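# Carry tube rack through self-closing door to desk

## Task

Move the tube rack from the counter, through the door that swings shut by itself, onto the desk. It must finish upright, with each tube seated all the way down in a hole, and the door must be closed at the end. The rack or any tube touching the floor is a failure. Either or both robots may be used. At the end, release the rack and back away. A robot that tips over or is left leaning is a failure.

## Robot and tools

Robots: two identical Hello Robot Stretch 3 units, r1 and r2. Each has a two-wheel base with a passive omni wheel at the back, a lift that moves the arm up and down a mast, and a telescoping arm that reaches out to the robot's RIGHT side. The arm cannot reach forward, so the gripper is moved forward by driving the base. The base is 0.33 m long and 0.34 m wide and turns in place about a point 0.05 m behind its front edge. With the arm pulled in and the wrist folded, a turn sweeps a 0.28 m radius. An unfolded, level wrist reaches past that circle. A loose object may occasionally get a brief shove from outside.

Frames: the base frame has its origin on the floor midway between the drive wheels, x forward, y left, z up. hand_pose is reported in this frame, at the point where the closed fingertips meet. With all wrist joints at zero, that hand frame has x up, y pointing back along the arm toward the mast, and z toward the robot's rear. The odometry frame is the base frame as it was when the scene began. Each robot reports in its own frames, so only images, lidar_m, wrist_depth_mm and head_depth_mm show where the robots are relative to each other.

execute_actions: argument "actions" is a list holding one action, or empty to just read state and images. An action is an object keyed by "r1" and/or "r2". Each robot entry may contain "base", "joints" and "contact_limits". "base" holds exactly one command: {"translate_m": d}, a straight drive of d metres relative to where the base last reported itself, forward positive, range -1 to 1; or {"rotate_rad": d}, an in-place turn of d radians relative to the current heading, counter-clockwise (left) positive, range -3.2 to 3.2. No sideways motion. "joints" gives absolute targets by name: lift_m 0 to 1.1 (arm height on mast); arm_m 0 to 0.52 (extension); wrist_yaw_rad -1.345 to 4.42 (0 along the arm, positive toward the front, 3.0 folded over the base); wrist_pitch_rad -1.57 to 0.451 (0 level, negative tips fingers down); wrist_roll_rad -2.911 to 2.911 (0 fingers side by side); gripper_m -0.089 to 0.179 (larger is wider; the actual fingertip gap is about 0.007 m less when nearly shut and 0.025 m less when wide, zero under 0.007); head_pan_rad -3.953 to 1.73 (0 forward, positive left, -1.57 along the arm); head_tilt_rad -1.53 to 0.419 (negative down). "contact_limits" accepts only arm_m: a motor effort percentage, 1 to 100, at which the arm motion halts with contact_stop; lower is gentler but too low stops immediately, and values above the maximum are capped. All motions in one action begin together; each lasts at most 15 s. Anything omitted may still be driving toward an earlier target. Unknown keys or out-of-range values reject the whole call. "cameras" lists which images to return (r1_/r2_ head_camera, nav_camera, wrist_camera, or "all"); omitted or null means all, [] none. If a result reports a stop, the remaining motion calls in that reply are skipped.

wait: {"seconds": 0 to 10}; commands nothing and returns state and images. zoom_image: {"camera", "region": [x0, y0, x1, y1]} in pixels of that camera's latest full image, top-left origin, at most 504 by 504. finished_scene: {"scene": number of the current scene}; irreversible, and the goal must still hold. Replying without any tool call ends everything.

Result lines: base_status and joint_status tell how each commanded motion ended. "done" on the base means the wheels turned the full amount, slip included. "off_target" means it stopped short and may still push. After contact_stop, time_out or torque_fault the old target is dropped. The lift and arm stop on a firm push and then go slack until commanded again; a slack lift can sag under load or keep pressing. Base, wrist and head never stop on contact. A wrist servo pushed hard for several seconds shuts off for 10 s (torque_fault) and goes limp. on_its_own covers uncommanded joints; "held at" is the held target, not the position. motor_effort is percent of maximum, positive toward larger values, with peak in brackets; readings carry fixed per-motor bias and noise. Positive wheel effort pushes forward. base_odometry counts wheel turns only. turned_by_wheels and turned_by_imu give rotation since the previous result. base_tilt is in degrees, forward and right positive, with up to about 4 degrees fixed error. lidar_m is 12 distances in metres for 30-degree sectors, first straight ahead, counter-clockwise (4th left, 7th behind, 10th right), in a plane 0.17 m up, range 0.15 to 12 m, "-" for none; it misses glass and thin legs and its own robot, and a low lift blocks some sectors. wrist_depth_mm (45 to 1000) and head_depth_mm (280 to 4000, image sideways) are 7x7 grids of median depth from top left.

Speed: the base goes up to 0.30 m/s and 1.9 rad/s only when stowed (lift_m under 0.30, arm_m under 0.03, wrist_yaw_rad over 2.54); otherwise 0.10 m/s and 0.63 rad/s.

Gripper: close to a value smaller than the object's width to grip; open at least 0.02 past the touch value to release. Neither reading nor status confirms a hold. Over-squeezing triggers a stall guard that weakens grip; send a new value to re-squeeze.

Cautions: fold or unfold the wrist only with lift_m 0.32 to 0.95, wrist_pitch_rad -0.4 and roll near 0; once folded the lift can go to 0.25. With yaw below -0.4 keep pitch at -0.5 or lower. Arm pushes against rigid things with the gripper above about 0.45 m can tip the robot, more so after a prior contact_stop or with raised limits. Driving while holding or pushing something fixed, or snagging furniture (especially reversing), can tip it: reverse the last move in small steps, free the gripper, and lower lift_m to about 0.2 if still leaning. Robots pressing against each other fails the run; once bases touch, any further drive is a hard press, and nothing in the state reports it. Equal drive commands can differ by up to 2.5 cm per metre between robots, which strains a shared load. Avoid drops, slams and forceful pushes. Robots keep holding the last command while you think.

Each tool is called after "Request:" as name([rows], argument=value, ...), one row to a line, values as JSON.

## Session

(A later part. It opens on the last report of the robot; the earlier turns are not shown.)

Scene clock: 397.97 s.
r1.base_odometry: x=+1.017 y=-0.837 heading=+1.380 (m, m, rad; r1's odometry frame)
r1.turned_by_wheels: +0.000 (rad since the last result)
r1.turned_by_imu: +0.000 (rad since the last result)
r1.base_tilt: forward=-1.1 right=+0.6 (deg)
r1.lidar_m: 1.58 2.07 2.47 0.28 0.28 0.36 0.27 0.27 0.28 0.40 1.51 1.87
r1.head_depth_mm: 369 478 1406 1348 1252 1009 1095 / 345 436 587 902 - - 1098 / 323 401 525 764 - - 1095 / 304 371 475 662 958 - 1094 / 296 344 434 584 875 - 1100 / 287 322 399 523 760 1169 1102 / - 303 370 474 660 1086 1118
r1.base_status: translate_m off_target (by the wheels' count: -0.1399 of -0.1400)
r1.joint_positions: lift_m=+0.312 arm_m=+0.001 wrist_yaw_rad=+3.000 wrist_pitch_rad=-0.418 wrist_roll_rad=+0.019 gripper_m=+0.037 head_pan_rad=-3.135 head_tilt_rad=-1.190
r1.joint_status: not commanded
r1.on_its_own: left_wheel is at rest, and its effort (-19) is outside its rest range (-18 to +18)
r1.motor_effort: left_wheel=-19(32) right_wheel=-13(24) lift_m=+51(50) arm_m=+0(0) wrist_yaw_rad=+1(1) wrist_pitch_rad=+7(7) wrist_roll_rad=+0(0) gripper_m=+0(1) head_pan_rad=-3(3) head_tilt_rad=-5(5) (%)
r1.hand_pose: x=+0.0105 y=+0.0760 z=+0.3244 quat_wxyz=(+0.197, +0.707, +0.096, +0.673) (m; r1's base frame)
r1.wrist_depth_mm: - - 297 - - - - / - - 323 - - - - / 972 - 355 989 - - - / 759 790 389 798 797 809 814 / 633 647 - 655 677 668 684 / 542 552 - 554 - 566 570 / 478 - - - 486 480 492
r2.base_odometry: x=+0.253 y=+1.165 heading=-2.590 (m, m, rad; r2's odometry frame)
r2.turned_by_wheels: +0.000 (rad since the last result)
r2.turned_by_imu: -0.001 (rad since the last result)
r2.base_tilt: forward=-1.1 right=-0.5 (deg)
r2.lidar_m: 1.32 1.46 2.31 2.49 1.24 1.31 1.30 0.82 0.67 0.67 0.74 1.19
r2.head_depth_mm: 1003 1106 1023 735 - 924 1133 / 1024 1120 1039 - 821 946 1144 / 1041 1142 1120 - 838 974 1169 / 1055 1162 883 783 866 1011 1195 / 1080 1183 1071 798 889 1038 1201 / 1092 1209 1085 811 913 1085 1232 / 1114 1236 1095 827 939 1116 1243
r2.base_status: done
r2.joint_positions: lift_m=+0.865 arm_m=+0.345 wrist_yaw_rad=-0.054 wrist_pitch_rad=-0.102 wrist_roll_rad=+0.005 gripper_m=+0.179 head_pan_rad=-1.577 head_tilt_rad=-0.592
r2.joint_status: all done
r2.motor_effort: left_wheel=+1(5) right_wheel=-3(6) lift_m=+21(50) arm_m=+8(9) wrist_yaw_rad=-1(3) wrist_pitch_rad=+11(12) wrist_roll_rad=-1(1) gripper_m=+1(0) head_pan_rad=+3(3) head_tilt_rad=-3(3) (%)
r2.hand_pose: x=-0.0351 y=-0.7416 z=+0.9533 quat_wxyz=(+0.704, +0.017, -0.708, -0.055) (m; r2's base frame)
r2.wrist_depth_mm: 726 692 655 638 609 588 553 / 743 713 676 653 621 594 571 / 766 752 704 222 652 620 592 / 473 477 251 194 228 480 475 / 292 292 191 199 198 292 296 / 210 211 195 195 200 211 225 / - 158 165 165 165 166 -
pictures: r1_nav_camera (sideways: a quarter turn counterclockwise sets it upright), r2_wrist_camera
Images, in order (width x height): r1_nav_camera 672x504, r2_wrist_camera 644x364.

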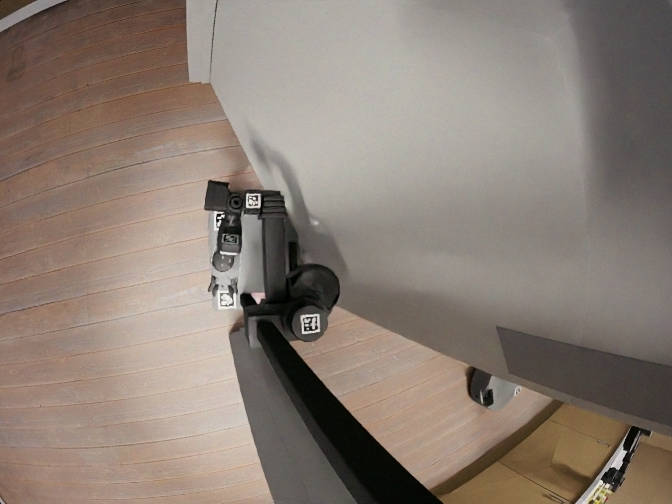

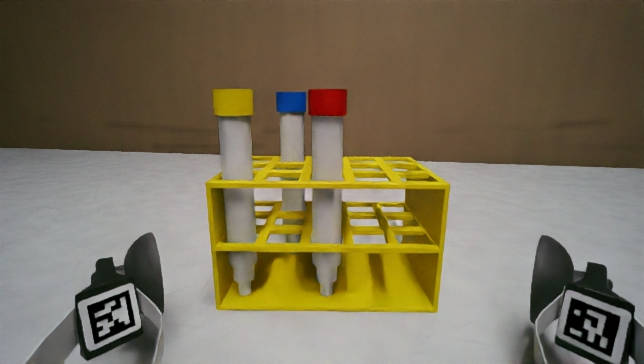

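Request:
execute_actions([
  {"r1": {"base": {"translate_m": -0.06}}, "r2": {"base": {"translate_m": 0.005}, "joints": {"arm_m": 0.401}}},
], cameras=["r2_wrist_camera", "r2_head_camera"])

Scene clock: 456.03 s.
r1.base_odometry: x=+1.005 y=-0.895 heading=+1.380 (m, m, rad; r1's odometry frame)
r1.turned_by_wheels: +0.000 (rad since the last result)
r1.turned_by_imu: +0.000 (rad since the last result)
r1.base_tilt: forward=-1.1 right=+0.5 (deg)
r1.lidar_m: 1.63 2.12 2.46 0.27 0.29 0.38 0.27 0.26 0.27 0.36 0.75 1.88
r1.head_depth_mm: 396 549 1460 1347 1260 960 1084 / 362 464 629 1309 - - 1087 / 337 418 551 804 - - 1089 / 314 381 489 677 973 - 1098 / 298 351 439 587 867 - 1105 / 287 324 399 519 736 1161 1102 / - 303 366 463 630 987 1128
r1.base_status: translate_m off_target (by the wheels' count: -0.0599 of -0.0600)
r1.joint_positions: lift_m=+0.312 arm_m=+0.001 wrist_yaw_rad=+3.000 wrist_pitch_rad=-0.418 wrist_roll_rad=+0.019 gripper_m=+0.037 head_pan_rad=-3.135 head_tilt_rad=-1.190
r1.joint_status: not commanded
r1.on_its_own: left_wheel is at rest, and its effort (-19) is outside its rest range (-18 to +18)
r1.motor_effort: left_wheel=-19(30) right_wheel=-12(19) lift_m=+51(50) arm_m=+0(0) wrist_yaw_rad=+1(1) wrist_pitch_rad=+7(7) wrist_roll_rad=+0(0) gripper_m=+0(1) head_pan_rad=-2(3) head_tilt_rad=-5(4) (%)
r1.hand_pose: x=+0.0105 y=+0.0760 z=+0.3244 quat_wxyz=(+0.197, +0.707, +0.096, +0.673) (m; r1's base frame)
r1.wrist_depth_mm: - - 291 312 - - - / - - 310 341 - - - / - - 346 376 - - - / 787 780 380 420 795 806 826 / 647 638 - 475 679 665 687 / 546 547 - 530 - 568 574 / 487 - - - 490 492 488
r2.base_odometry: x=+0.249 y=+1.163 heading=-2.589 (m, m, rad; r2's odometry frame)
r2.turned_by_wheels: +0.000 (rad since the last result)
r2.turned_by_imu: -0.001 (rad since the last result)
r2.base_tilt: forward=-1.2 right=-0.6 (deg)
r2.lidar_m: 1.32 1.46 2.30 2.49 1.21 1.32 1.31 0.82 0.68 0.67 0.75 1.19
r2.head_depth_mm: 1005 1101 1021 739 - 933 1134 / 1025 1123 1109 - 823 952 1138 / 1045 1149 1166 766 838 977 1171 / 1059 1163 1061 776 860 1008 1197 / 1078 1184 1073 795 887 1046 1205 / 1101 1211 1082 808 910 1084 1231 / 1112 1235 1095 823 940 1118 1237
r2.base_status: done
r2.joint_positions: lift_m=+0.865 arm_m=+0.401 wrist_yaw_rad=-0.054 wrist_pitch_rad=-0.102 wrist_roll_rad=+0.005 gripper_m=+0.179 head_pan_rad=-1.577 head_tilt_rad=-0.592
r2.joint_status: all done
r2.motor_effort: left_wheel=+1(4) right_wheel=-2(6) lift_m=+21(20) arm_m=+7(11) wrist_yaw_rad=-2(2) wrist_pitch_rad=+11(11) wrist_roll_rad=-1(1) gripper_m=+0(0) head_pan_rad=+3(2) head_tilt_rad=-3(3) (%)
r2.hand_pose: x=-0.0351 y=-0.7976 z=+0.9533 quat_wxyz=(+0.704, +0.017, -0.708, -0.055) (m; r2's base frame)
r2.wrist_depth_mm: 660 637 609 586 561 539 516 / 701 658 618 594 575 553 533 / 737 686 118 118 606 575 549 / 467 473 123 123 192 478 472 / 290 292 124 124 172 143 294 / 210 156 130 131 148 131 224 / - 157 144 148 154 148 -
pictures: r2_head_camera (sideways: a quarter turn clockwise sets it upright), r2_wrist_camera
Images, in order (width x height): r2_head_camera 896x504, r2_wrist_camera 644x364.

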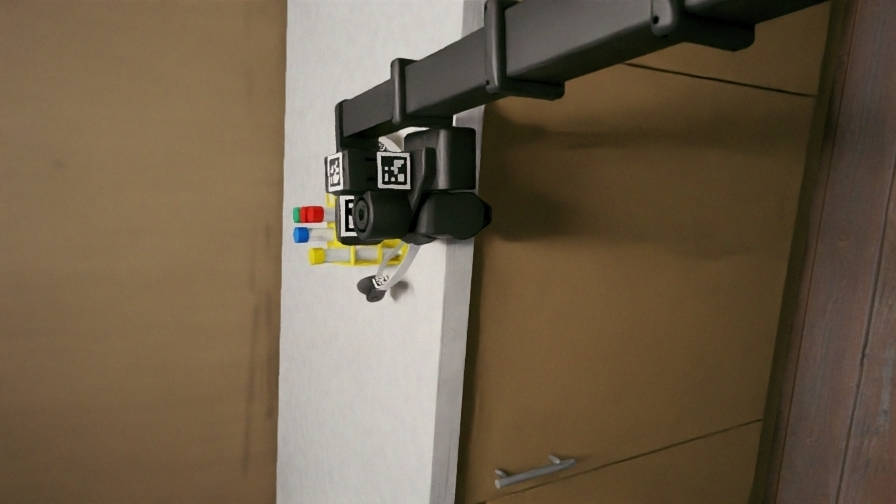

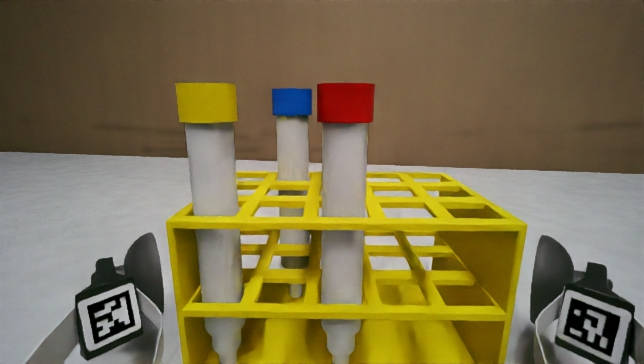

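Request:
execute_actions([
  {"r1": {"base": {"translate_m": -0.06}}, "r2": {"joints": {"arm_m": 0.408, "gripper_m": 0.11}}},
], cameras=["r2_wrist_camera", "r1_nav_camera"])

Scene clock: 467.23 s.
r1.base_odometry: x=+0.994 y=-0.954 heading=+1.380 (m, m, rad; r1's odometry frame)
r1.turned_by_wheels: +0.000 (rad since the last result)
r1.turned_by_imu: +0.000 (rad since the last result)
r1.base_tilt: forward=-1.1 right=+0.4 (deg)
r1.lidar_m: 1.69 2.19 0.28 0.27 1.86 0.41 0.28 0.26 0.26 0.34 0.74 1.89
r1.head_depth_mm: 1700 1592 1458 1353 1250 1132 1073 / 386 494 1416 1349 - - 1093 / 352 439 578 849 - - 1089 / 324 395 505 699 999 - 1100 / 301 358 446 591 856 - 1102 / 288 328 401 516 718 1126 1103 / - 305 364 455 606 909 1124
r1.base_status: done
r1.joint_positions: lift_m=+0.312 arm_m=+0.001 wrist_yaw_rad=+3.000 wrist_pitch_rad=-0.418 wrist_roll_rad=+0.019 gripper_m=+0.037 head_pan_rad=-3.135 head_tilt_rad=-1.190
r1.joint_status: not commanded
r1.motor_effort: left_wheel=-18(29) right_wheel=-11(18) lift_m=+50(51) arm_m=+0(0) wrist_yaw_rad=+0(1) wrist_pitch_rad=+7(7) wrist_roll_rad=+0(0) gripper_m=+0(1) head_pan_rad=-3(2) head_tilt_rad=-5(5) (%)
r1.hand_pose: x=+0.0105 y=+0.0760 z=+0.3244 quat_wxyz=(+0.197, +0.707, +0.096, +0.673) (m; r1's base frame)
r1.wrist_depth_mm: - - - 298 - - - / - - 971 323 - - - / 972 - 918 358 999 - - / 763 774 723 392 768 840 807 / 624 652 - 445 694 665 679 / 542 553 - 505 - 574 563 / 479 - - - 490 491 487
r2.base_odometry: x=+0.249 y=+1.163 heading=-2.589 (m, m, rad; r2's odometry frame)
r2.turned_by_wheels: +0.000 (rad since the last result)
r2.turned_by_imu: -0.001 (rad since the last result)
r2.base_tilt: forward=-1.1 right=-0.5 (deg)
r2.lidar_m: 1.31 1.46 2.31 2.49 1.18 1.32 1.30 0.82 0.68 0.67 0.74 1.19
r2.head_depth_mm: 1004 1108 1028 737 - 938 1136 / 1023 1124 1108 - 824 954 1137 / 1046 1139 1163 770 839 979 1171 / 1058 1162 1132 781 860 1009 1193 / 1075 1181 1067 794 887 1044 1201 / 1099 1216 1080 808 911 1080 1239 / 1110 1238 1094 827 945 1118 1237
r2.base_status: not commanded
r2.joint_positions: lift_m=+0.865 arm_m=+0.408 wrist_yaw_rad=-0.054 wrist_pitch_rad=-0.102 wrist_roll_rad=+0.005 gripper_m=+0.111 head_pan_rad=-1.577 head_tilt_rad=-0.592
r2.joint_status: all done
r2.motor_effort: left_wheel=+1(1) right_wheel=-2(2) lift_m=+20(20) arm_m=+7(9) wrist_yaw_rad=-2(2) wrist_pitch_rad=+11(11) wrist_roll_rad=-1(1) gripper_m=-19(98) head_pan_rad=+3(2) head_tilt_rad=-3(3) (%)
r2.hand_pose: x=-0.0351 y=-0.8046 z=+0.9533 quat_wxyz=(+0.704, +0.017, -0.708, -0.055) (m; r2's base frame)
r2.wrist_depth_mm: 667 626 600 583 548 531 512 / 682 644 615 582 574 550 526 / 708 692 631 167 591 565 551 / 475 471 135 143 176 477 474 / 290 292 131 130 178 144 292 / 209 222 134 132 149 132 211 / 172 157 148 154 161 152 169
pictures: r1_nav_camera (sideways: a quarter turn counterclockwise sets it upright), r2_wrist_camera
Images, in order (width x height): r1_nav_camera 672x504, r2_wrist_camera 644x364.

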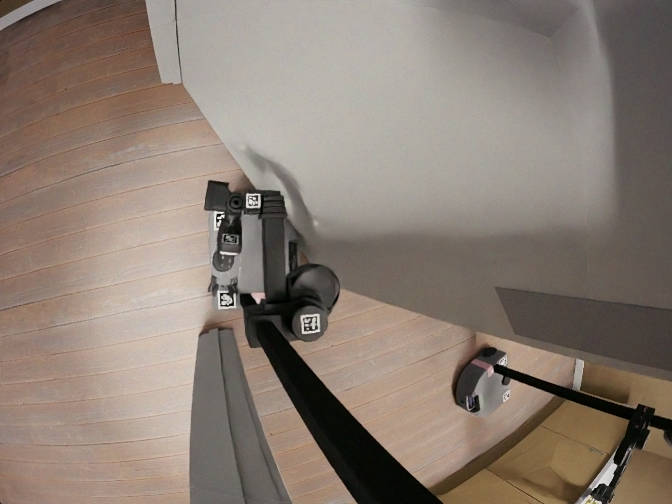

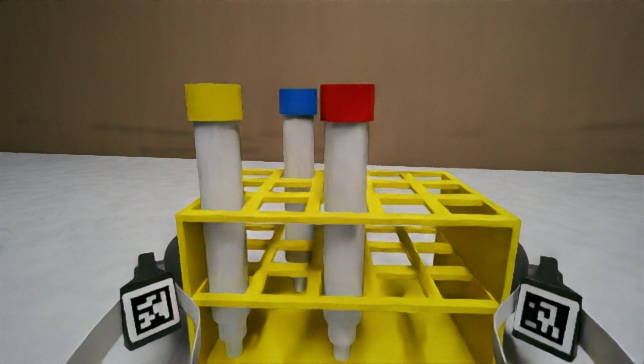

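Request:
execute_actions([
  {"r1": {"base": {"rotate_rad": 0.48}}, "r2": {"joints": {"lift_m": 0.91}}},
], cameras=["r2_wrist_camera", "r2_head_camera"])

Scene clock: 474.63 s.
r1.base_odometry: x=+0.994 y=-0.954 heading=+1.860 (m, m, rad; r1's odometry frame)
r1.turned_by_wheels: +0.479 (rad since the last result)
r1.turned_by_imu: +0.478 (rad since the last result)
r1.base_tilt: forward=-1.2 right=+0.4 (deg)
r1.lidar_m: 1.69 0.30 0.27 1.72 1.44 0.30 0.27 0.28 0.34 0.66 1.82 2.17
r1.head_depth_mm: 304 374 497 737 1244 1133 1095 / 301 365 477 697 - - 1088 / 296 354 461 659 - - 1100 / 294 345 446 627 927 - 1097 / 290 335 431 597 963 - 1099 / 287 327 417 571 918 1192 1105 / - 319 403 550 850 1195 1123
r1.base_status: done
r1.joint_positions: lift_m=+0.312 arm_m=+0.001 wrist_yaw_rad=+3.000 wrist_pitch_rad=-0.418 wrist_roll_rad=+0.019 gripper_m=+0.037 head_pan_rad=-3.135 head_tilt_rad=-1.190
r1.joint_status: not commanded
r1.on_its_own: left_wheel is at rest, and its effort (-33) is outside its rest range (-18 to +18)
r1.motor_effort: left_wheel=-33(42) right_wheel=-4(3) lift_m=+51(50) arm_m=+0(1) wrist_yaw_rad=+1(0) wrist_pitch_rad=+7(7) wrist_roll_rad=+0(0) gripper_m=+1(0) head_pan_rad=-3(4) head_tilt_rad=-4(5) (%)
r1.hand_pose: x=+0.0105 y=+0.0760 z=+0.3244 quat_wxyz=(+0.197, +0.707, +0.096, +0.673) (m; r1's base frame)
r1.wrist_depth_mm: - - - - 299 267 268 / - - - - 314 288 - / 988 - - - 343 312 - / 768 774 791 793 372 341 840 / 636 641 - 660 400 406 674 / 540 546 - 557 - 539 555 / 472 - - - 491 491 499
r2.base_odometry: x=+0.249 y=+1.163 heading=-2.589 (m, m, rad; r2's odometry frame)
r2.turned_by_wheels: +0.000 (rad since the last result)
r2.turned_by_imu: -0.001 (rad since the last result)
r2.base_tilt: forward=-1.1 right=-0.6 (deg)
r2.lidar_m: 1.32 1.46 2.30 2.49 1.18 1.32 1.31 0.82 0.67 0.67 0.74 1.19
r2.head_depth_mm: 1005 1102 1027 - 815 931 1136 / 1021 1119 1185 743 815 951 1142 / 1039 1145 - 746 837 980 1162 / 1060 1166 933 771 858 1008 1195 / 1080 1183 1066 796 882 1041 1207 / 1094 1209 1078 804 910 1083 1230 / 1113 1241 1088 824 941 1118 1239
r2.base_status: not commanded
r2.joint_positions: lift_m=+0.909 arm_m=+0.408 wrist_yaw_rad=-0.054 wrist_pitch_rad=-0.104 wrist_roll_rad=+0.005 gripper_m=+0.111 head_pan_rad=-1.577 head_tilt_rad=-0.592
r2.joint_status: all done
r2.motor_effort: left_wheel=+1(1) right_wheel=-2(2) lift_m=+55(58) arm_m=+7(8) wrist_yaw_rad=-2(2) wrist_pitch_rad=+13(13) wrist_roll_rad=-1(1) gripper_m=-19(19) head_pan_rad=+2(2) head_tilt_rad=-3(4) (%)
r2.hand_pose: x=-0.0351 y=-0.8045 z=+0.9975 quat_wxyz=(+0.703, +0.018, -0.708, -0.056) (m; r2's base frame)
r2.wrist_depth_mm: 663 625 596 583 550 531 512 / 691 658 610 589 575 547 526 / 727 679 133 171 587 568 540 / 631 639 134 144 596 576 566 / 395 397 133 132 176 144 398 / 288 306 135 134 149 132 291 / 225 216 146 155 163 157 232
pictures: r2_head_camera (sideways: a quarter turn clockwise sets it upright), r2_wrist_camera
Images, in order (width x height): r2_head_camera 896x504, r2_wrist_camera 644x364.

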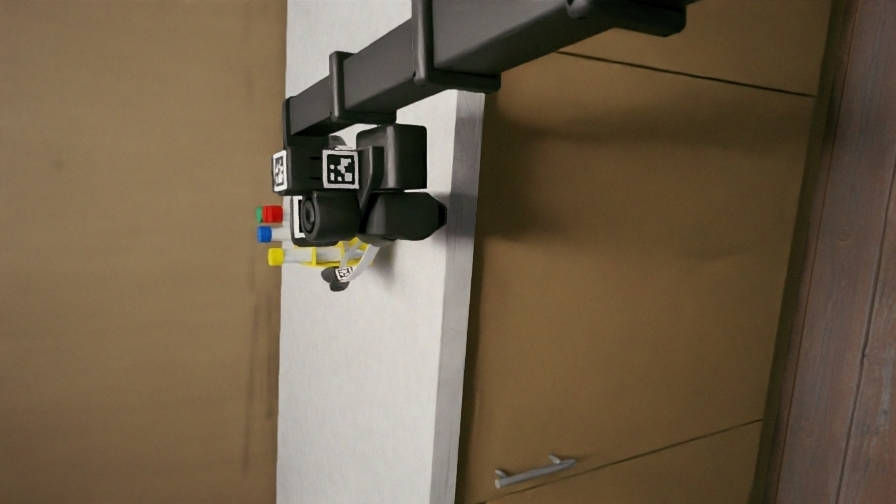

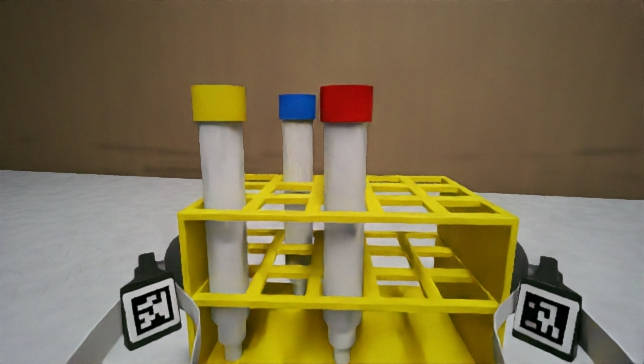

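Request:
execute_actions([
  {"r1": {"base": {"translate_m": -0.36}}, "r2": {"base": {"rotate_rad": -0.905}, "joints": {"arm_m": 0.0, "wrist_yaw_rad": 2.2, "wrist_pitch_rad": -0.05, "head_pan_rad": -0.5, "head_tilt_rad": -1.4}}},
], cameras=["r1_nav_camera", "r2_wrist_camera", "r2_head_camera", "r2_nav_camera"])

Scene clock: 571.23 s.
r1.base_odometry: x=+1.097 y=-1.299 heading=+1.860 (m, m, rad; r1's odometry frame)
r1.turned_by_wheels: +0.000 (rad since the last result)
r1.turned_by_imu: +0.000 (rad since the last result)
r1.base_tilt: forward=-1.1 right=+0.6 (deg)
r1.lidar_m: 2.03 0.53 0.83 1.76 2.10 0.42 0.28 0.26 0.26 0.33 0.70 2.28
r1.head_depth_mm: 1711 1603 1453 1342 1249 1136 1095 / 393 504 1411 1343 - - 1097 / 357 446 589 865 - - 1092 / 327 399 511 704 1013 - 1102 / 304 361 449 594 858 - 1103 / 290 330 401 516 712 1105 1109 / - 306 364 453 601 892 1124
r1.base_status: done
r1.joint_positions: lift_m=+0.312 arm_m=+0.001 wrist_yaw_rad=+3.000 wrist_pitch_rad=-0.418 wrist_roll_rad=+0.019 gripper_m=+0.037 head_pan_rad=-3.135 head_tilt_rad=-1.190
r1.joint_status: not commanded
r1.motor_effort: left_wheel=-17(36) right_wheel=-7(21) lift_m=+50(51) arm_m=+0(0) wrist_yaw_rad=+1(0) wrist_pitch_rad=+7(7) wrist_roll_rad=+0(0) gripper_m=+0(1) head_pan_rad=-3(3) head_tilt_rad=-5(4) (%)
r1.hand_pose: x=+0.0105 y=+0.0760 z=+0.3244 quat_wxyz=(+0.197, +0.707, +0.096, +0.673) (m; r1's base frame)
r1.wrist_depth_mm: - - - - - - 663 / - - - - - - 641 / 985 - - - - 967 623 / 792 799 816 806 814 790 601 / 639 640 - 662 679 667 561 / 546 546 - 556 - 571 545 / 488 - - - 487 494 493
r2.base_odometry: x=+0.249 y=+1.163 heading=+2.789 (m, m, rad; r2's odometry frame)
r2.turned_by_wheels: -0.905 (rad since the last result)
r2.turned_by_imu: -0.919 (rad since the last result)
r2.base_tilt: forward=-1.2 right=-0.5 (deg)
r2.lidar_m: 0.81 1.32 1.32 1.58 2.49 1.20 1.25 1.31 1.32 0.75 0.67 0.67
r2.head_depth_mm: 737 944 1141 - 1205 1160 1110 / 769 993 1331 - 1214 1154 1123 / 803 1035 1335 - - - 1122 / 841 1075 1336 1282 1235 - 1129 / 884 327 330 1280 1234 1184 1122 / 925 295 300 318 1230 1189 1149 / 963 - 286 - 1244 1197 1140
r2.base_status: done
r2.joint_positions: lift_m=+0.909 arm_m=+0.001 wrist_yaw_rad=+2.199 wrist_pitch_rad=-0.084 wrist_roll_rad=+0.004 gripper_m=+0.111 head_pan_rad=-0.507 head_tilt_rad=-1.383
r2.joint_status: all done
r2.motor_effort: left_wheel=+1(6) right_wheel=-2(10) lift_m=+56(56) arm_m=-5(4) wrist_yaw_rad=+1(7) wrist_pitch_rad=+18(18) wrist_roll_rad=-1(1) gripper_m=-19(19) head_pan_rad=+3(34) head_tilt_rad=-7(39) (%)
r2.hand_pose: x=+0.1837 y=+0.0025 z=+1.0027 quat_wxyz=(+0.347, +0.644, -0.295, +0.615) (m; r2's base frame)
r2.wrist_depth_mm: - - - - - - - / - - - - - - - / - - 132 170 - - - / - - 133 145 - 906 718 / - - 132 133 175 144 641 / - - 134 133 150 132 605 / - - 147 155 163 156 575
pictures: r1_nav_camera (sideways: a quarter turn counterclockwise sets it upright), r2_head_camera (sideways: a quarter turn clockwise sets it upright), r2_nav_camera (sideways: a quarter turn counterclockwise sets it upright), r2_wrist_camera
Images, in order (width x height): r1_nav_camera 672x504, r2_head_camera 896x504, r2_nav_camera 672x504, r2_wrist_camera 644x364.

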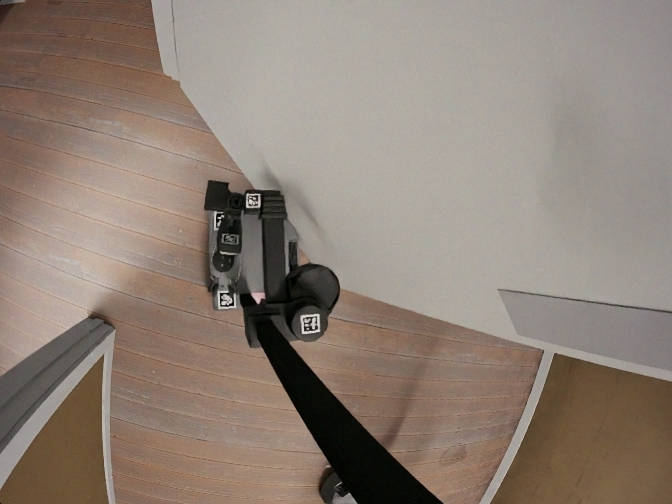

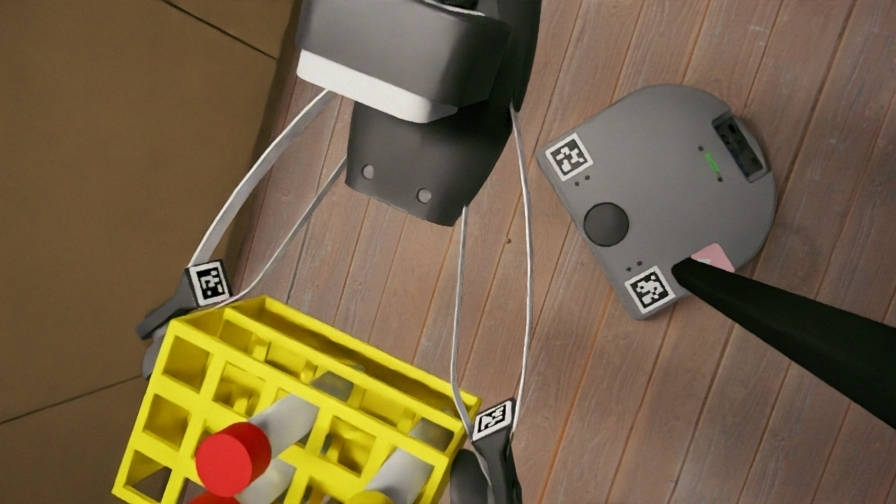

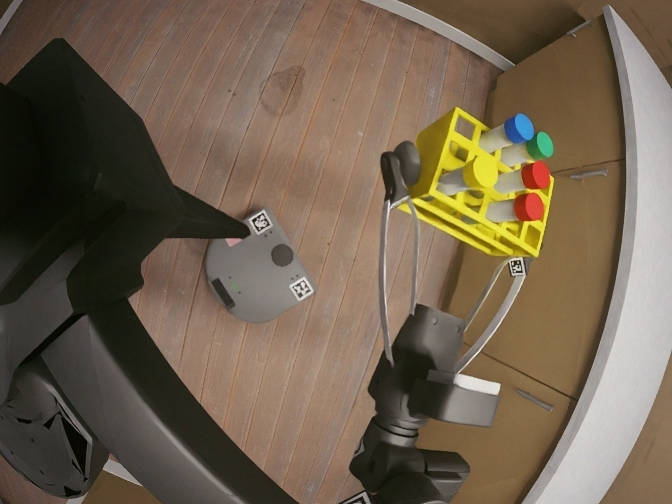

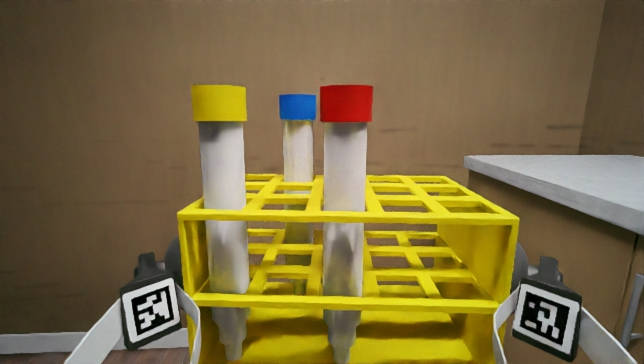

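Request:
execute_actions([
  {"r1": {"base": {"rotate_rad": 0.55}}, "r2": {"base": {"rotate_rad": -0.025}, "joints": {"lift_m": 0.76, "wrist_yaw_rad": 2.6}}},
], cameras=["r2_wrist_camera", "r2_nav_camera"])

Scene clock: 587.20 s.
r1.base_odometry: x=+1.097 y=-1.299 heading=+2.409 (m, m, rad; r1's odometry frame)
r1.turned_by_wheels: +0.550 (rad since the last result)
r1.turned_by_imu: +0.549 (rad since the last result)
r1.base_tilt: forward=-1.1 right=+0.5 (deg)
r1.lidar_m: 0.53 0.87 1.76 1.33 2.24 0.30 0.27 0.28 0.35 0.76 2.27 2.03
r1.head_depth_mm: 302 365 482 705 1224 1143 1094 / 297 358 468 676 - - 1090 / 296 350 457 651 - - 1092 / 294 343 444 628 933 - 1096 / 290 337 432 604 991 - 1108 / 287 329 422 585 953 1199 1099 / 286 324 412 567 902 1195 1116
r1.base_status: done
r1.joint_positions: lift_m=+0.312 arm_m=+0.001 wrist_yaw_rad=+3.000 wrist_pitch_rad=-0.418 wrist_roll_rad=+0.019 gripper_m=+0.037 head_pan_rad=-3.135 head_tilt_rad=-1.190
r1.joint_status: not commanded
r1.on_its_own: left_wheel is at rest, and its effort (-28) is outside its rest range (-18 to +18)
r1.motor_effort: left_wheel=-28(39) right_wheel=-4(4) lift_m=+51(50) arm_m=+0(0) wrist_yaw_rad=+1(1) wrist_pitch_rad=+7(7) wrist_roll_rad=+0(0) gripper_m=+1(0) head_pan_rad=-3(3) head_tilt_rad=-5(5) (%)
r1.hand_pose: x=+0.0105 y=+0.0760 z=+0.3244 quat_wxyz=(+0.197, +0.707, +0.096, +0.673) (m; r1's base frame)
r1.wrist_depth_mm: - - - - - - - / - - - - - - - / 970 - - - - - - / 779 811 789 772 832 835 827 / 618 636 - 646 687 703 680 / 470 550 - 552 - 563 570 / 439 - - - 481 492 492
r2.base_odometry: x=+0.249 y=+1.163 heading=+2.764 (m, m, rad; r2's odometry frame)
r2.turned_by_wheels: -0.025 (rad since the last result)
r2.turned_by_imu: -0.026 (rad since the last result)
r2.base_tilt: forward=-1.1 right=-0.6 (deg)
r2.lidar_m: 0.80 1.32 1.32 1.56 2.49 1.22 1.29 1.31 1.31 0.76 0.67 0.67
r2.head_depth_mm: 740 942 1303 1264 1197 1158 - / 768 996 1310 1269 - 1153 1139 / 798 1044 1329 1282 - - 1135 / 832 1104 1340 1281 1234 - 1128 / 872 1171 1335 1278 1216 1175 - / 909 1240 1344 423 368 1175 1148 / 954 1392 1365 1284 370 1183 1142
r2.base_status: done
r2.joint_positions: lift_m=+0.761 arm_m=+0.001 wrist_yaw_rad=+2.598 wrist_pitch_rad=-0.083 wrist_roll_rad=+0.004 gripper_m=+0.111 head_pan_rad=-0.507 head_tilt_rad=-1.383
r2.joint_status: all done
r2.motor_effort: left_wheel=+1(3) right_wheel=-3(8) lift_m=+21(48) arm_m=-5(5) wrist_yaw_rad=+2(4) wrist_pitch_rad=+17(18) wrist_roll_rad=-1(1) gripper_m=-19(18) head_pan_rad=+2(3) head_tilt_rad=-8(7) (%)
r2.hand_pose: x=+0.1098 y=+0.0705 z=+0.8541 quat_wxyz=(+0.218, +0.690, -0.162, +0.671) (m; r2's base frame)
r2.wrist_depth_mm: - - - - - - - / - - - - - - - / - - 132 171 - - - / - - 133 144 - - - / - - 132 134 175 145 - / - - 134 133 150 132 - / - - 146 155 163 157 -
pictures: r2_nav_camera (sideways: a quarter turn counterclockwise sets it upright), r2_wrist_camera
Images, in order (width x height): r2_nav_camera 672x504, r2_wrist_camera 644x364.

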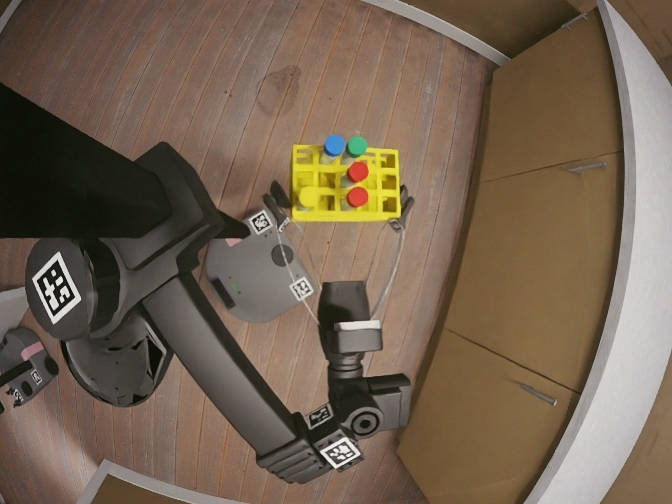

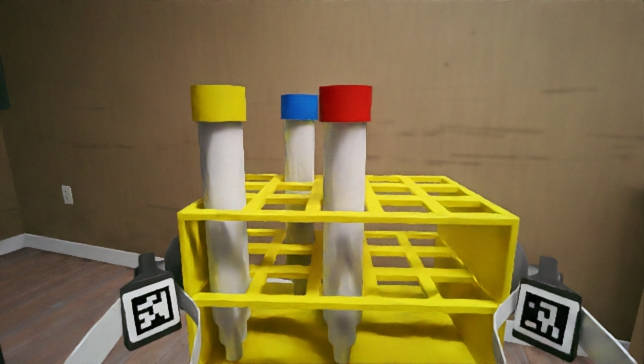

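Request:
execute_actions([
  {"r1": {"base": {"translate_m": -0.24}, "joints": {"head_pan_rad": 0.3, "head_tilt_rad": -1.0}}, "r2": {"base": {"translate_m": -1.0}, "joints": {"lift_m": 0.29, "head_pan_rad": -3.0, "head_tilt_rad": -0.95}}},
], cameras=["r1_nav_camera", "r2_wrist_camera", "r2_nav_camera"])

Scene clock: 618.37 s.
r1.base_odometry: x=+1.275 y=-1.459 heading=+2.409 (m, m, rad; r1's odometry frame)
r1.turned_by_wheels: +0.000 (rad since the last result)
r1.turned_by_imu: +0.000 (rad since the last result)
r1.base_tilt: forward=-1.2 right=+0.6 (deg)
r1.lidar_m: 0.77 0.55 0.42 2.32 2.09 0.36 0.27 0.27 0.28 0.40 2.36 2.22
r1.head_depth_mm: 725 823 977 1419 1335 1199 1096 / 850 960 1100 1321 1346 1214 1106 / 1009 1164 1370 1489 1350 1214 1106 / 1233 1477 1690 1517 1224 1176 1110 / 1593 1915 1738 1451 824 1094 1121 / 2211 2034 1758 1007 757 1098 1125 / 2258 2095 1774 1557 761 1223 1123
r1.base_status: done
r1.joint_positions: lift_m=+0.312 arm_m=+0.001 wrist_yaw_rad=+3.000 wrist_pitch_rad=-0.418 wrist_roll_rad=+0.019 gripper_m=+0.037 head_pan_rad=+0.293 head_tilt_rad=-1.001
r1.joint_status: all done
r1.motor_effort: left_wheel=-15(32) right_wheel=-6(17) lift_m=+50(50) arm_m=+0(0) wrist_yaw_rad=+0(1) wrist_pitch_rad=+7(7) wrist_roll_rad=+0(0) gripper_m=+0(0) head_pan_rad=+5(59) head_tilt_rad=+0(16) (%)
r1.hand_pose: x=+0.0105 y=+0.0760 z=+0.3244 quat_wxyz=(+0.197, +0.707, +0.096, +0.673) (m; r1's base frame)
r1.wrist_depth_mm: - - - - - 416 - / - - - - - - - / - - - 996 - 573 - / 786 779 804 818 656 501 530 / 634 649 - 665 604 442 424 / 542 543 - 559 - 430 398 / 484 - - - 482 462 421
r2.base_odometry: x=+1.179 y=+0.794 heading=+2.764 (m, m, rad; r2's odometry frame)
r2.turned_by_wheels: +0.000 (rad since the last result)
r2.turned_by_imu: -0.004 (rad since the last result)
r2.base_tilt: forward=-1.2 right=-0.6 (deg)
r2.lidar_m: 1.60 2.04 2.05 2.06 0.82 0.54 1.21 0.57 0.57 0.68 1.24 1.35
r2.head_depth_mm: 1965 2094 1451 1484 1357 1177 1091 / 2211 2230 1830 1568 1355 1224 - / 2456 2239 1859 1572 1371 1231 - / 2687 2272 1863 1581 1382 1223 - / 2682 2291 1887 1589 1384 1214 1138 / 2554 2307 1898 1611 1395 1208 1106 / 2390 2373 1894 1613 966 1167 1106
r2.base_status: done
r2.joint_positions: lift_m=+0.291 arm_m=+0.001 wrist_yaw_rad=+2.598 wrist_pitch_rad=-0.083 wrist_roll_rad=+0.004 gripper_m=+0.111 head_pan_rad=-2.993 head_tilt_rad=-0.951
r2.joint_status: all done
r2.motor_effort: left_wheel=+1(4) right_wheel=-2(9) lift_m=+21(28) arm_m=-5(6) wrist_yaw_rad=+2(3) wrist_pitch_rad=+17(17) wrist_roll_rad=-1(1) gripper_m=-19(19) head_pan_rad=-3(34) head_tilt_rad=-1(23) (%)
r2.hand_pose: x=+0.1097 y=+0.0706 z=+0.3841 quat_wxyz=(+0.218, +0.690, -0.162, +0.672) (m; r2's base frame)
r2.wrist_depth_mm: - - - - - - - / - - - - - - - / - - 132 170 - - - / - - 133 145 - - - / - - 132 133 176 144 - / 780 885 134 134 150 132 835 / 645 615 147 155 163 156 666
pictures: r1_nav_camera (sideways: a quarter turn counterclockwise sets it upright), r2_nav_camera (sideways: a quarter turn counterclockwise sets it upright), r2_wrist_camera
Images, in order (width x height): r1_nav_camera 672x504, r2_nav_camera 672x504, r2_wrist_camera 644x364.

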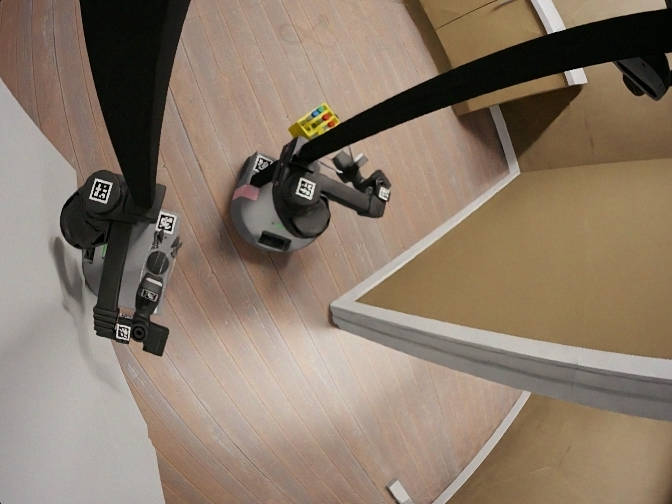

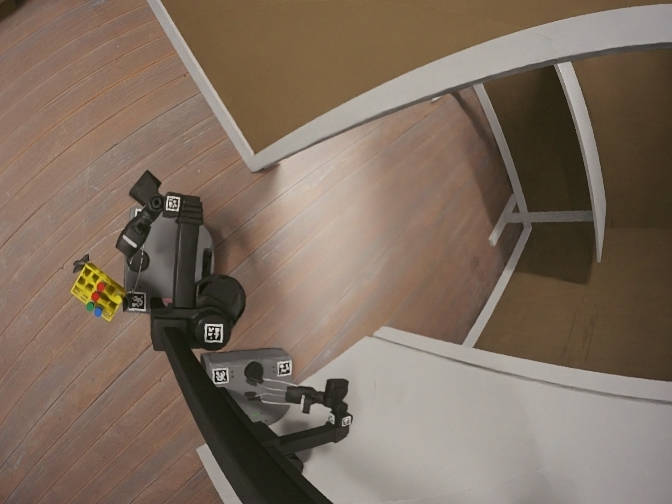

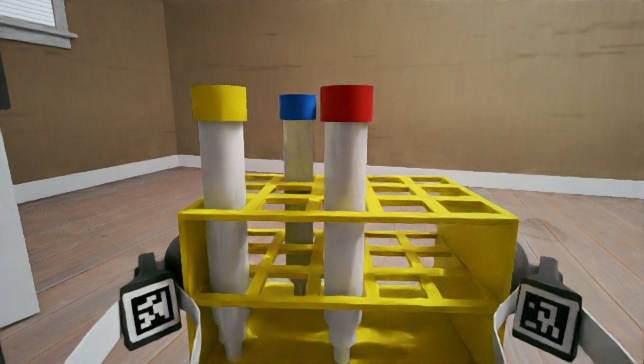

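Request:
execute_actions([
  {"r1": {"joints": {"head_pan_rad": -1.2, "head_tilt_rad": -1.05}}, "r2": {"base": {"translate_m": -1.0}, "joints": {"head_pan_rad": -2.6, "head_tilt_rad": -0.4}}},
], cameras=["r1_nav_camera", "r2_wrist_camera", "r2_head_camera", "r2_nav_camera"])

Scene clock: 664.10 s.
r1.base_odometry: x=+1.275 y=-1.459 heading=+2.409 (m, m, rad; r1's odometry frame)
r1.turned_by_wheels: +0.000 (rad since the last result)
r1.turned_by_imu: +0.000 (rad since the last result)
r1.base_tilt: forward=-1.2 right=+0.5 (deg)
r1.lidar_m: 0.76 1.23 1.93 2.32 2.09 0.36 0.27 0.27 0.28 0.40 0.64 2.22
r1.head_depth_mm: 765 754 769 819 871 941 913 / 2156 1886 1638 1279 1265 1199 - / 2115 1826 975 1404 1323 1231 - / 2185 1884 1027 1236 1300 1218 1112 / 2264 1936 1601 1066 1337 1218 1115 / 2267 1935 1071 1482 1349 1222 1121 / 2274 1960 1697 1515 1350 1228 1122
r1.base_status: not commanded
r1.joint_positions: lift_m=+0.312 arm_m=+0.001 wrist_yaw_rad=+3.000 wrist_pitch_rad=-0.418 wrist_roll_rad=+0.019 gripper_m=+0.037 head_pan_rad=-1.193 head_tilt_rad=-1.037
r1.joint_status: all done
r1.motor_effort: left_wheel=-15(15) right_wheel=-6(6) lift_m=+50(50) arm_m=-1(0) wrist_yaw_rad=+1(0) wrist_pitch_rad=+7(7) wrist_roll_rad=+0(0) gripper_m=+0(0) head_pan_rad=-5(59) head_tilt_rad=-6(8) (%)
r1.hand_pose: x=+0.0105 y=+0.0760 z=+0.3244 quat_wxyz=(+0.197, +0.707, +0.096, +0.673) (m; r1's base frame)
r1.wrist_depth_mm: - - - - - - - / - - - - - - - / 963 - 991 - - - - / 765 774 801 815 830 815 831 / 633 623 - 656 685 684 671 / 547 543 - 562 - 560 567 / 481 - - - 484 482 495
r2.base_odometry: x=+2.108 y=+0.426 heading=+2.764 (m, m, rad; r2's odometry frame)
r2.turned_by_wheels: +0.000 (rad since the last result)
r2.turned_by_imu: -0.003 (rad since the last result)
r2.base_tilt: forward=-1.1 right=-0.6 (deg)
r2.lidar_m: 2.40 0.65 0.45 0.34 0.33 1.13 1.33 1.69 1.59 2.35 0.68 0.66
r2.head_depth_mm: 1812 1902 1905 2113 2098 1704 1366 / 1789 1913 1878 2156 2026 1707 1368 / 1750 1872 1928 2150 2230 1715 1380 / 1715 1829 1898 2119 2200 1713 1376 / 1684 1785 1865 2070 2167 1735 1388 / 1646 1757 1807 2003 2115 1744 1387 / 1613 1705 1774 1951 2088 1766 1404
r2.base_status: done
r2.joint_positions: lift_m=+0.291 arm_m=+0.001 wrist_yaw_rad=+2.598 wrist_pitch_rad=-0.083 wrist_roll_rad=+0.004 gripper_m=+0.111 head_pan_rad=-2.607 head_tilt_rad=-0.408
r2.joint_status: all done
r2.motor_effort: left_wheel=+1(5) right_wheel=-2(9) lift_m=+22(21) arm_m=-6(5) wrist_yaw_rad=+1(1) wrist_pitch_rad=+17(17) wrist_roll_rad=-1(1) gripper_m=-18(19) head_pan_rad=+3(22) head_tilt_rad=+3(28) (%)
r2.hand_pose: x=+0.1097 y=+0.0706 z=+0.3841 quat_wxyz=(+0.218, +0.690, -0.162, +0.672) (m; r2's base frame)
r2.wrist_depth_mm: 307 363 468 657 - - - / 311 369 462 592 650 - - / 315 378 133 170 573 - - / 315 388 133 145 951 - - / 318 384 132 133 176 145 - / 327 372 134 134 150 132 845 / 328 424 146 155 163 157 667
pictures: r1_nav_camera (sideways: a quarter turn counterclockwise sets it upright), r2_head_camera (sideways: a quarter turn clockwise sets it upright), r2_nav_camera (sideways: a quarter turn counterclockwise sets it upright), r2_wrist_camera
Images, in order (width x height): r1_nav_camera 672x504, r2_head_camera 896x504, r2_nav_camera 672x504, r2_wrist_camera 644x364.

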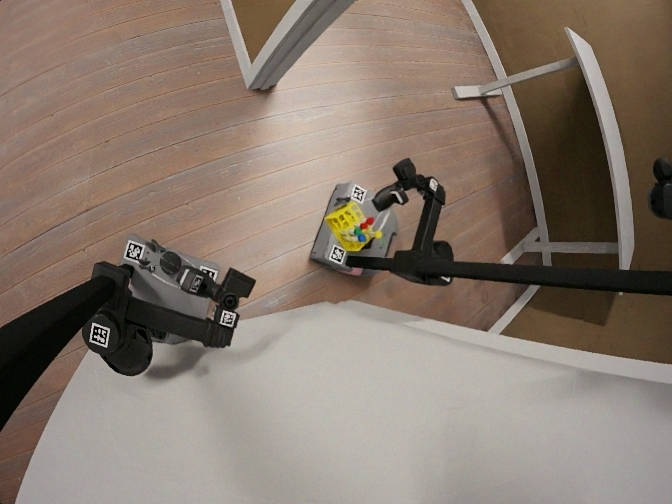

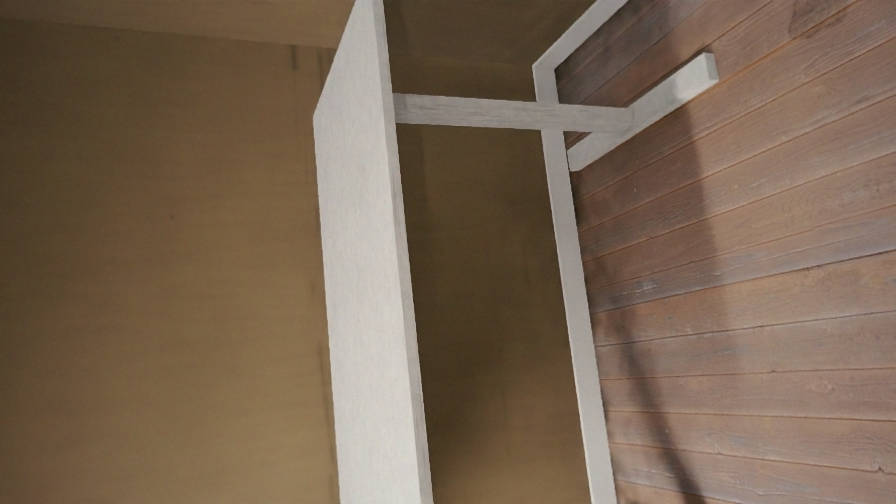

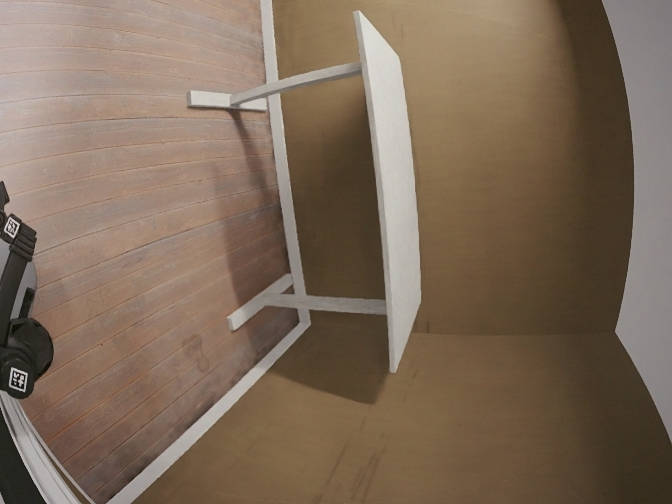

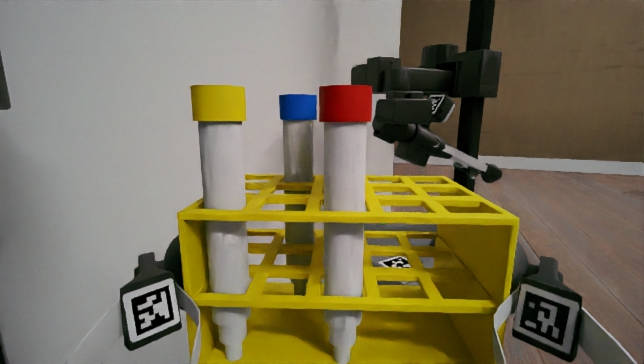

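Request:
execute_actions([
  {"r1": {"base": {"translate_m": 0.36}, "joints": {"head_pan_rad": -1.9, "head_tilt_rad": -1.15}}, "r2": {"base": {"translate_m": -0.36}, "joints": {"lift_m": 0.69}}},
], cameras=["r1_nav_camera", "r2_wrist_camera", "r2_head_camera"])

Scene clock: 756.93 s.
r1.base_odometry: x=+1.007 y=-1.218 heading=+2.409 (m, m, rad; r1's odometry frame)
r1.turned_by_wheels: +0.000 (rad since the last result)
r1.turned_by_imu: +0.001 (rad since the last result)
r1.base_tilt: forward=-1.2 right=+0.5 (deg)
r1.lidar_m: 0.41 0.69 1.68 2.01 0.37 0.28 0.28 0.29 0.41 0.90 1.95 1.95
r1.head_depth_mm: 501 555 622 703 808 938 - / 614 695 798 942 1145 1208 - / 786 925 1128 1353 1285 - - / 1799 1698 1522 1402 1282 - 1103 / 1845 1669 1416 1407 1299 1188 1110 / 784 1722 1411 1421 1297 1196 1117 / 1896 1748 1503 1436 1311 1212 1126
r1.base_status: done
r1.joint_positions: lift_m=+0.312 arm_m=+0.001 wrist_yaw_rad=+3.000 wrist_pitch_rad=-0.418 wrist_roll_rad=+0.019 gripper_m=+0.037 head_pan_rad=-1.893 head_tilt_rad=-1.136
r1.joint_status: all done
r1.motor_effort: left_wheel=-12(17) right_wheel=-14(16) lift_m=+50(50) arm_m=+0(0) wrist_yaw_rad=+1(1) wrist_pitch_rad=+7(7) wrist_roll_rad=+0(0) gripper_m=+2(1) head_pan_rad=-5(51) head_tilt_rad=-7(15) (%)
r1.hand_pose: x=+0.0105 y=+0.0760 z=+0.3244 quat_wxyz=(+0.197, +0.707, +0.096, +0.673) (m; r1's base frame)
r1.wrist_depth_mm: - - - - - - - / - - - - - - - / 966 - - - - - - / 404 784 785 769 800 819 846 / 391 644 - 655 695 672 683 / 396 533 - 553 - 564 570 / 376 - - - 487 488 490
r2.base_odometry: x=+2.443 y=+0.293 heading=+2.764 (m, m, rad; r2's odometry frame)
r2.turned_by_wheels: +0.000 (rad since the last result)
r2.turned_by_imu: -0.002 (rad since the last result)
r2.base_tilt: forward=-1.1 right=-0.5 (deg)
r2.lidar_m: 0.91 0.43 0.30 0.34 0.61 0.88 1.03 1.36 1.45 1.47 2.88 0.96
r2.head_depth_mm: 1481 1520 1591 1554 1723 1654 1368 / 1551 1654 1750 1906 2059 1716 1371 / 1519 1631 1689 1209 1631 1667 1371 / 1492 1581 1665 1230 1970 1729 1383 / 1456 1557 1626 1131 1925 1738 1394 / 1423 1530 1597 1134 1881 1749 1396 / 1400 1480 1575 1066 1827 1737 1395
r2.base_status: done
r2.joint_positions: lift_m=+0.689 arm_m=+0.001 wrist_yaw_rad=+2.598 wrist_pitch_rad=-0.083 wrist_roll_rad=+0.004 gripper_m=+0.111 head_pan_rad=-2.607 head_tilt_rad=-0.407
r2.joint_status: all done
r2.motor_effort: left_wheel=+1(6) right_wheel=-2(11) lift_m=+56(59) arm_m=-5(5) wrist_yaw_rad=+2(2) wrist_pitch_rad=+17(17) wrist_roll_rad=-1(1) gripper_m=-18(19) head_pan_rad=+3(2) head_tilt_rad=+4(3) (%)
r2.hand_pose: x=+0.1096 y=+0.0707 z=+0.7829 quat_wxyz=(+0.218, +0.690, -0.162, +0.672) (m; r2's base frame)
r2.wrist_depth_mm: 392 354 315 388 436 514 646 / 410 368 324 374 452 543 675 / 431 385 131 127 474 573 717 / 456 403 133 137 462 595 777 / 479 425 132 134 176 144 780 / 506 455 134 134 150 132 845 / 537 464 146 155 163 157 -
pictures: r1_nav_camera (sideways: a quarter turn counterclockwise sets it upright), r2_head_camera (sideways: a quarter turn clockwise sets it upright), r2_wrist_camera
Images, in order (width x height): r1_nav_camera 672x504, r2_head_camera 896x504, r2_wrist_camera 644x364.

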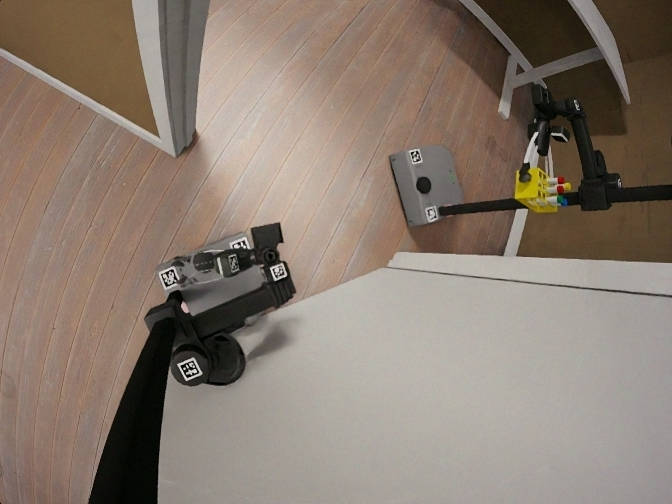

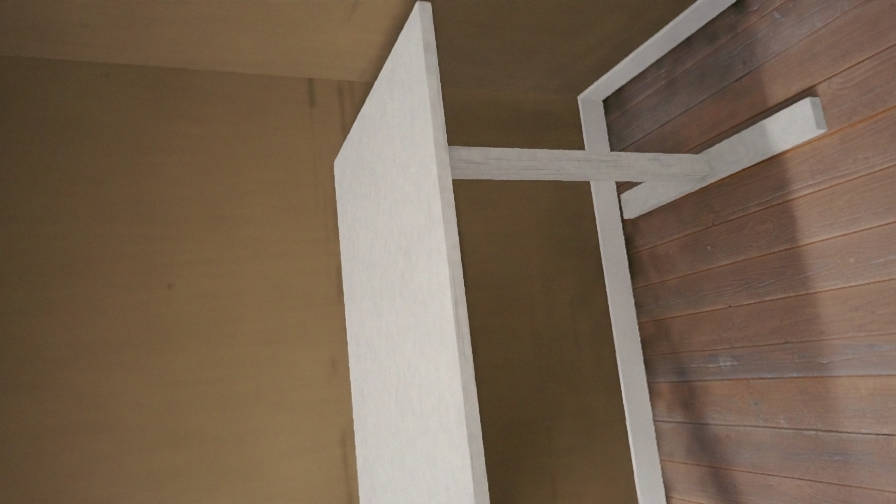

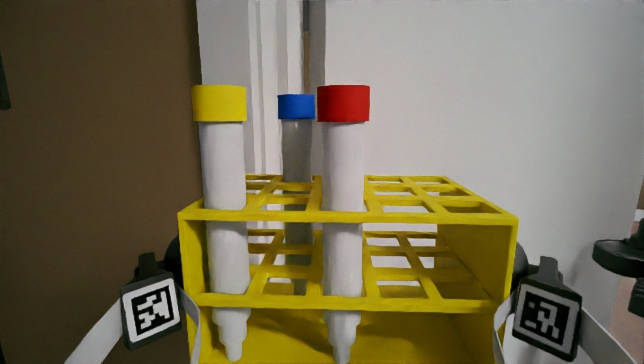

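Request:
zoom_image(camera="r2_head_camera", region=[320, 190, 500, 310])

Region (320, 190, 500, 310) of r2_head_camera's 896x504 image, scaled by 2.800, with more detail than that image has.

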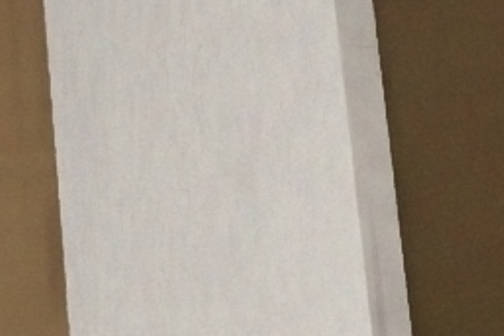

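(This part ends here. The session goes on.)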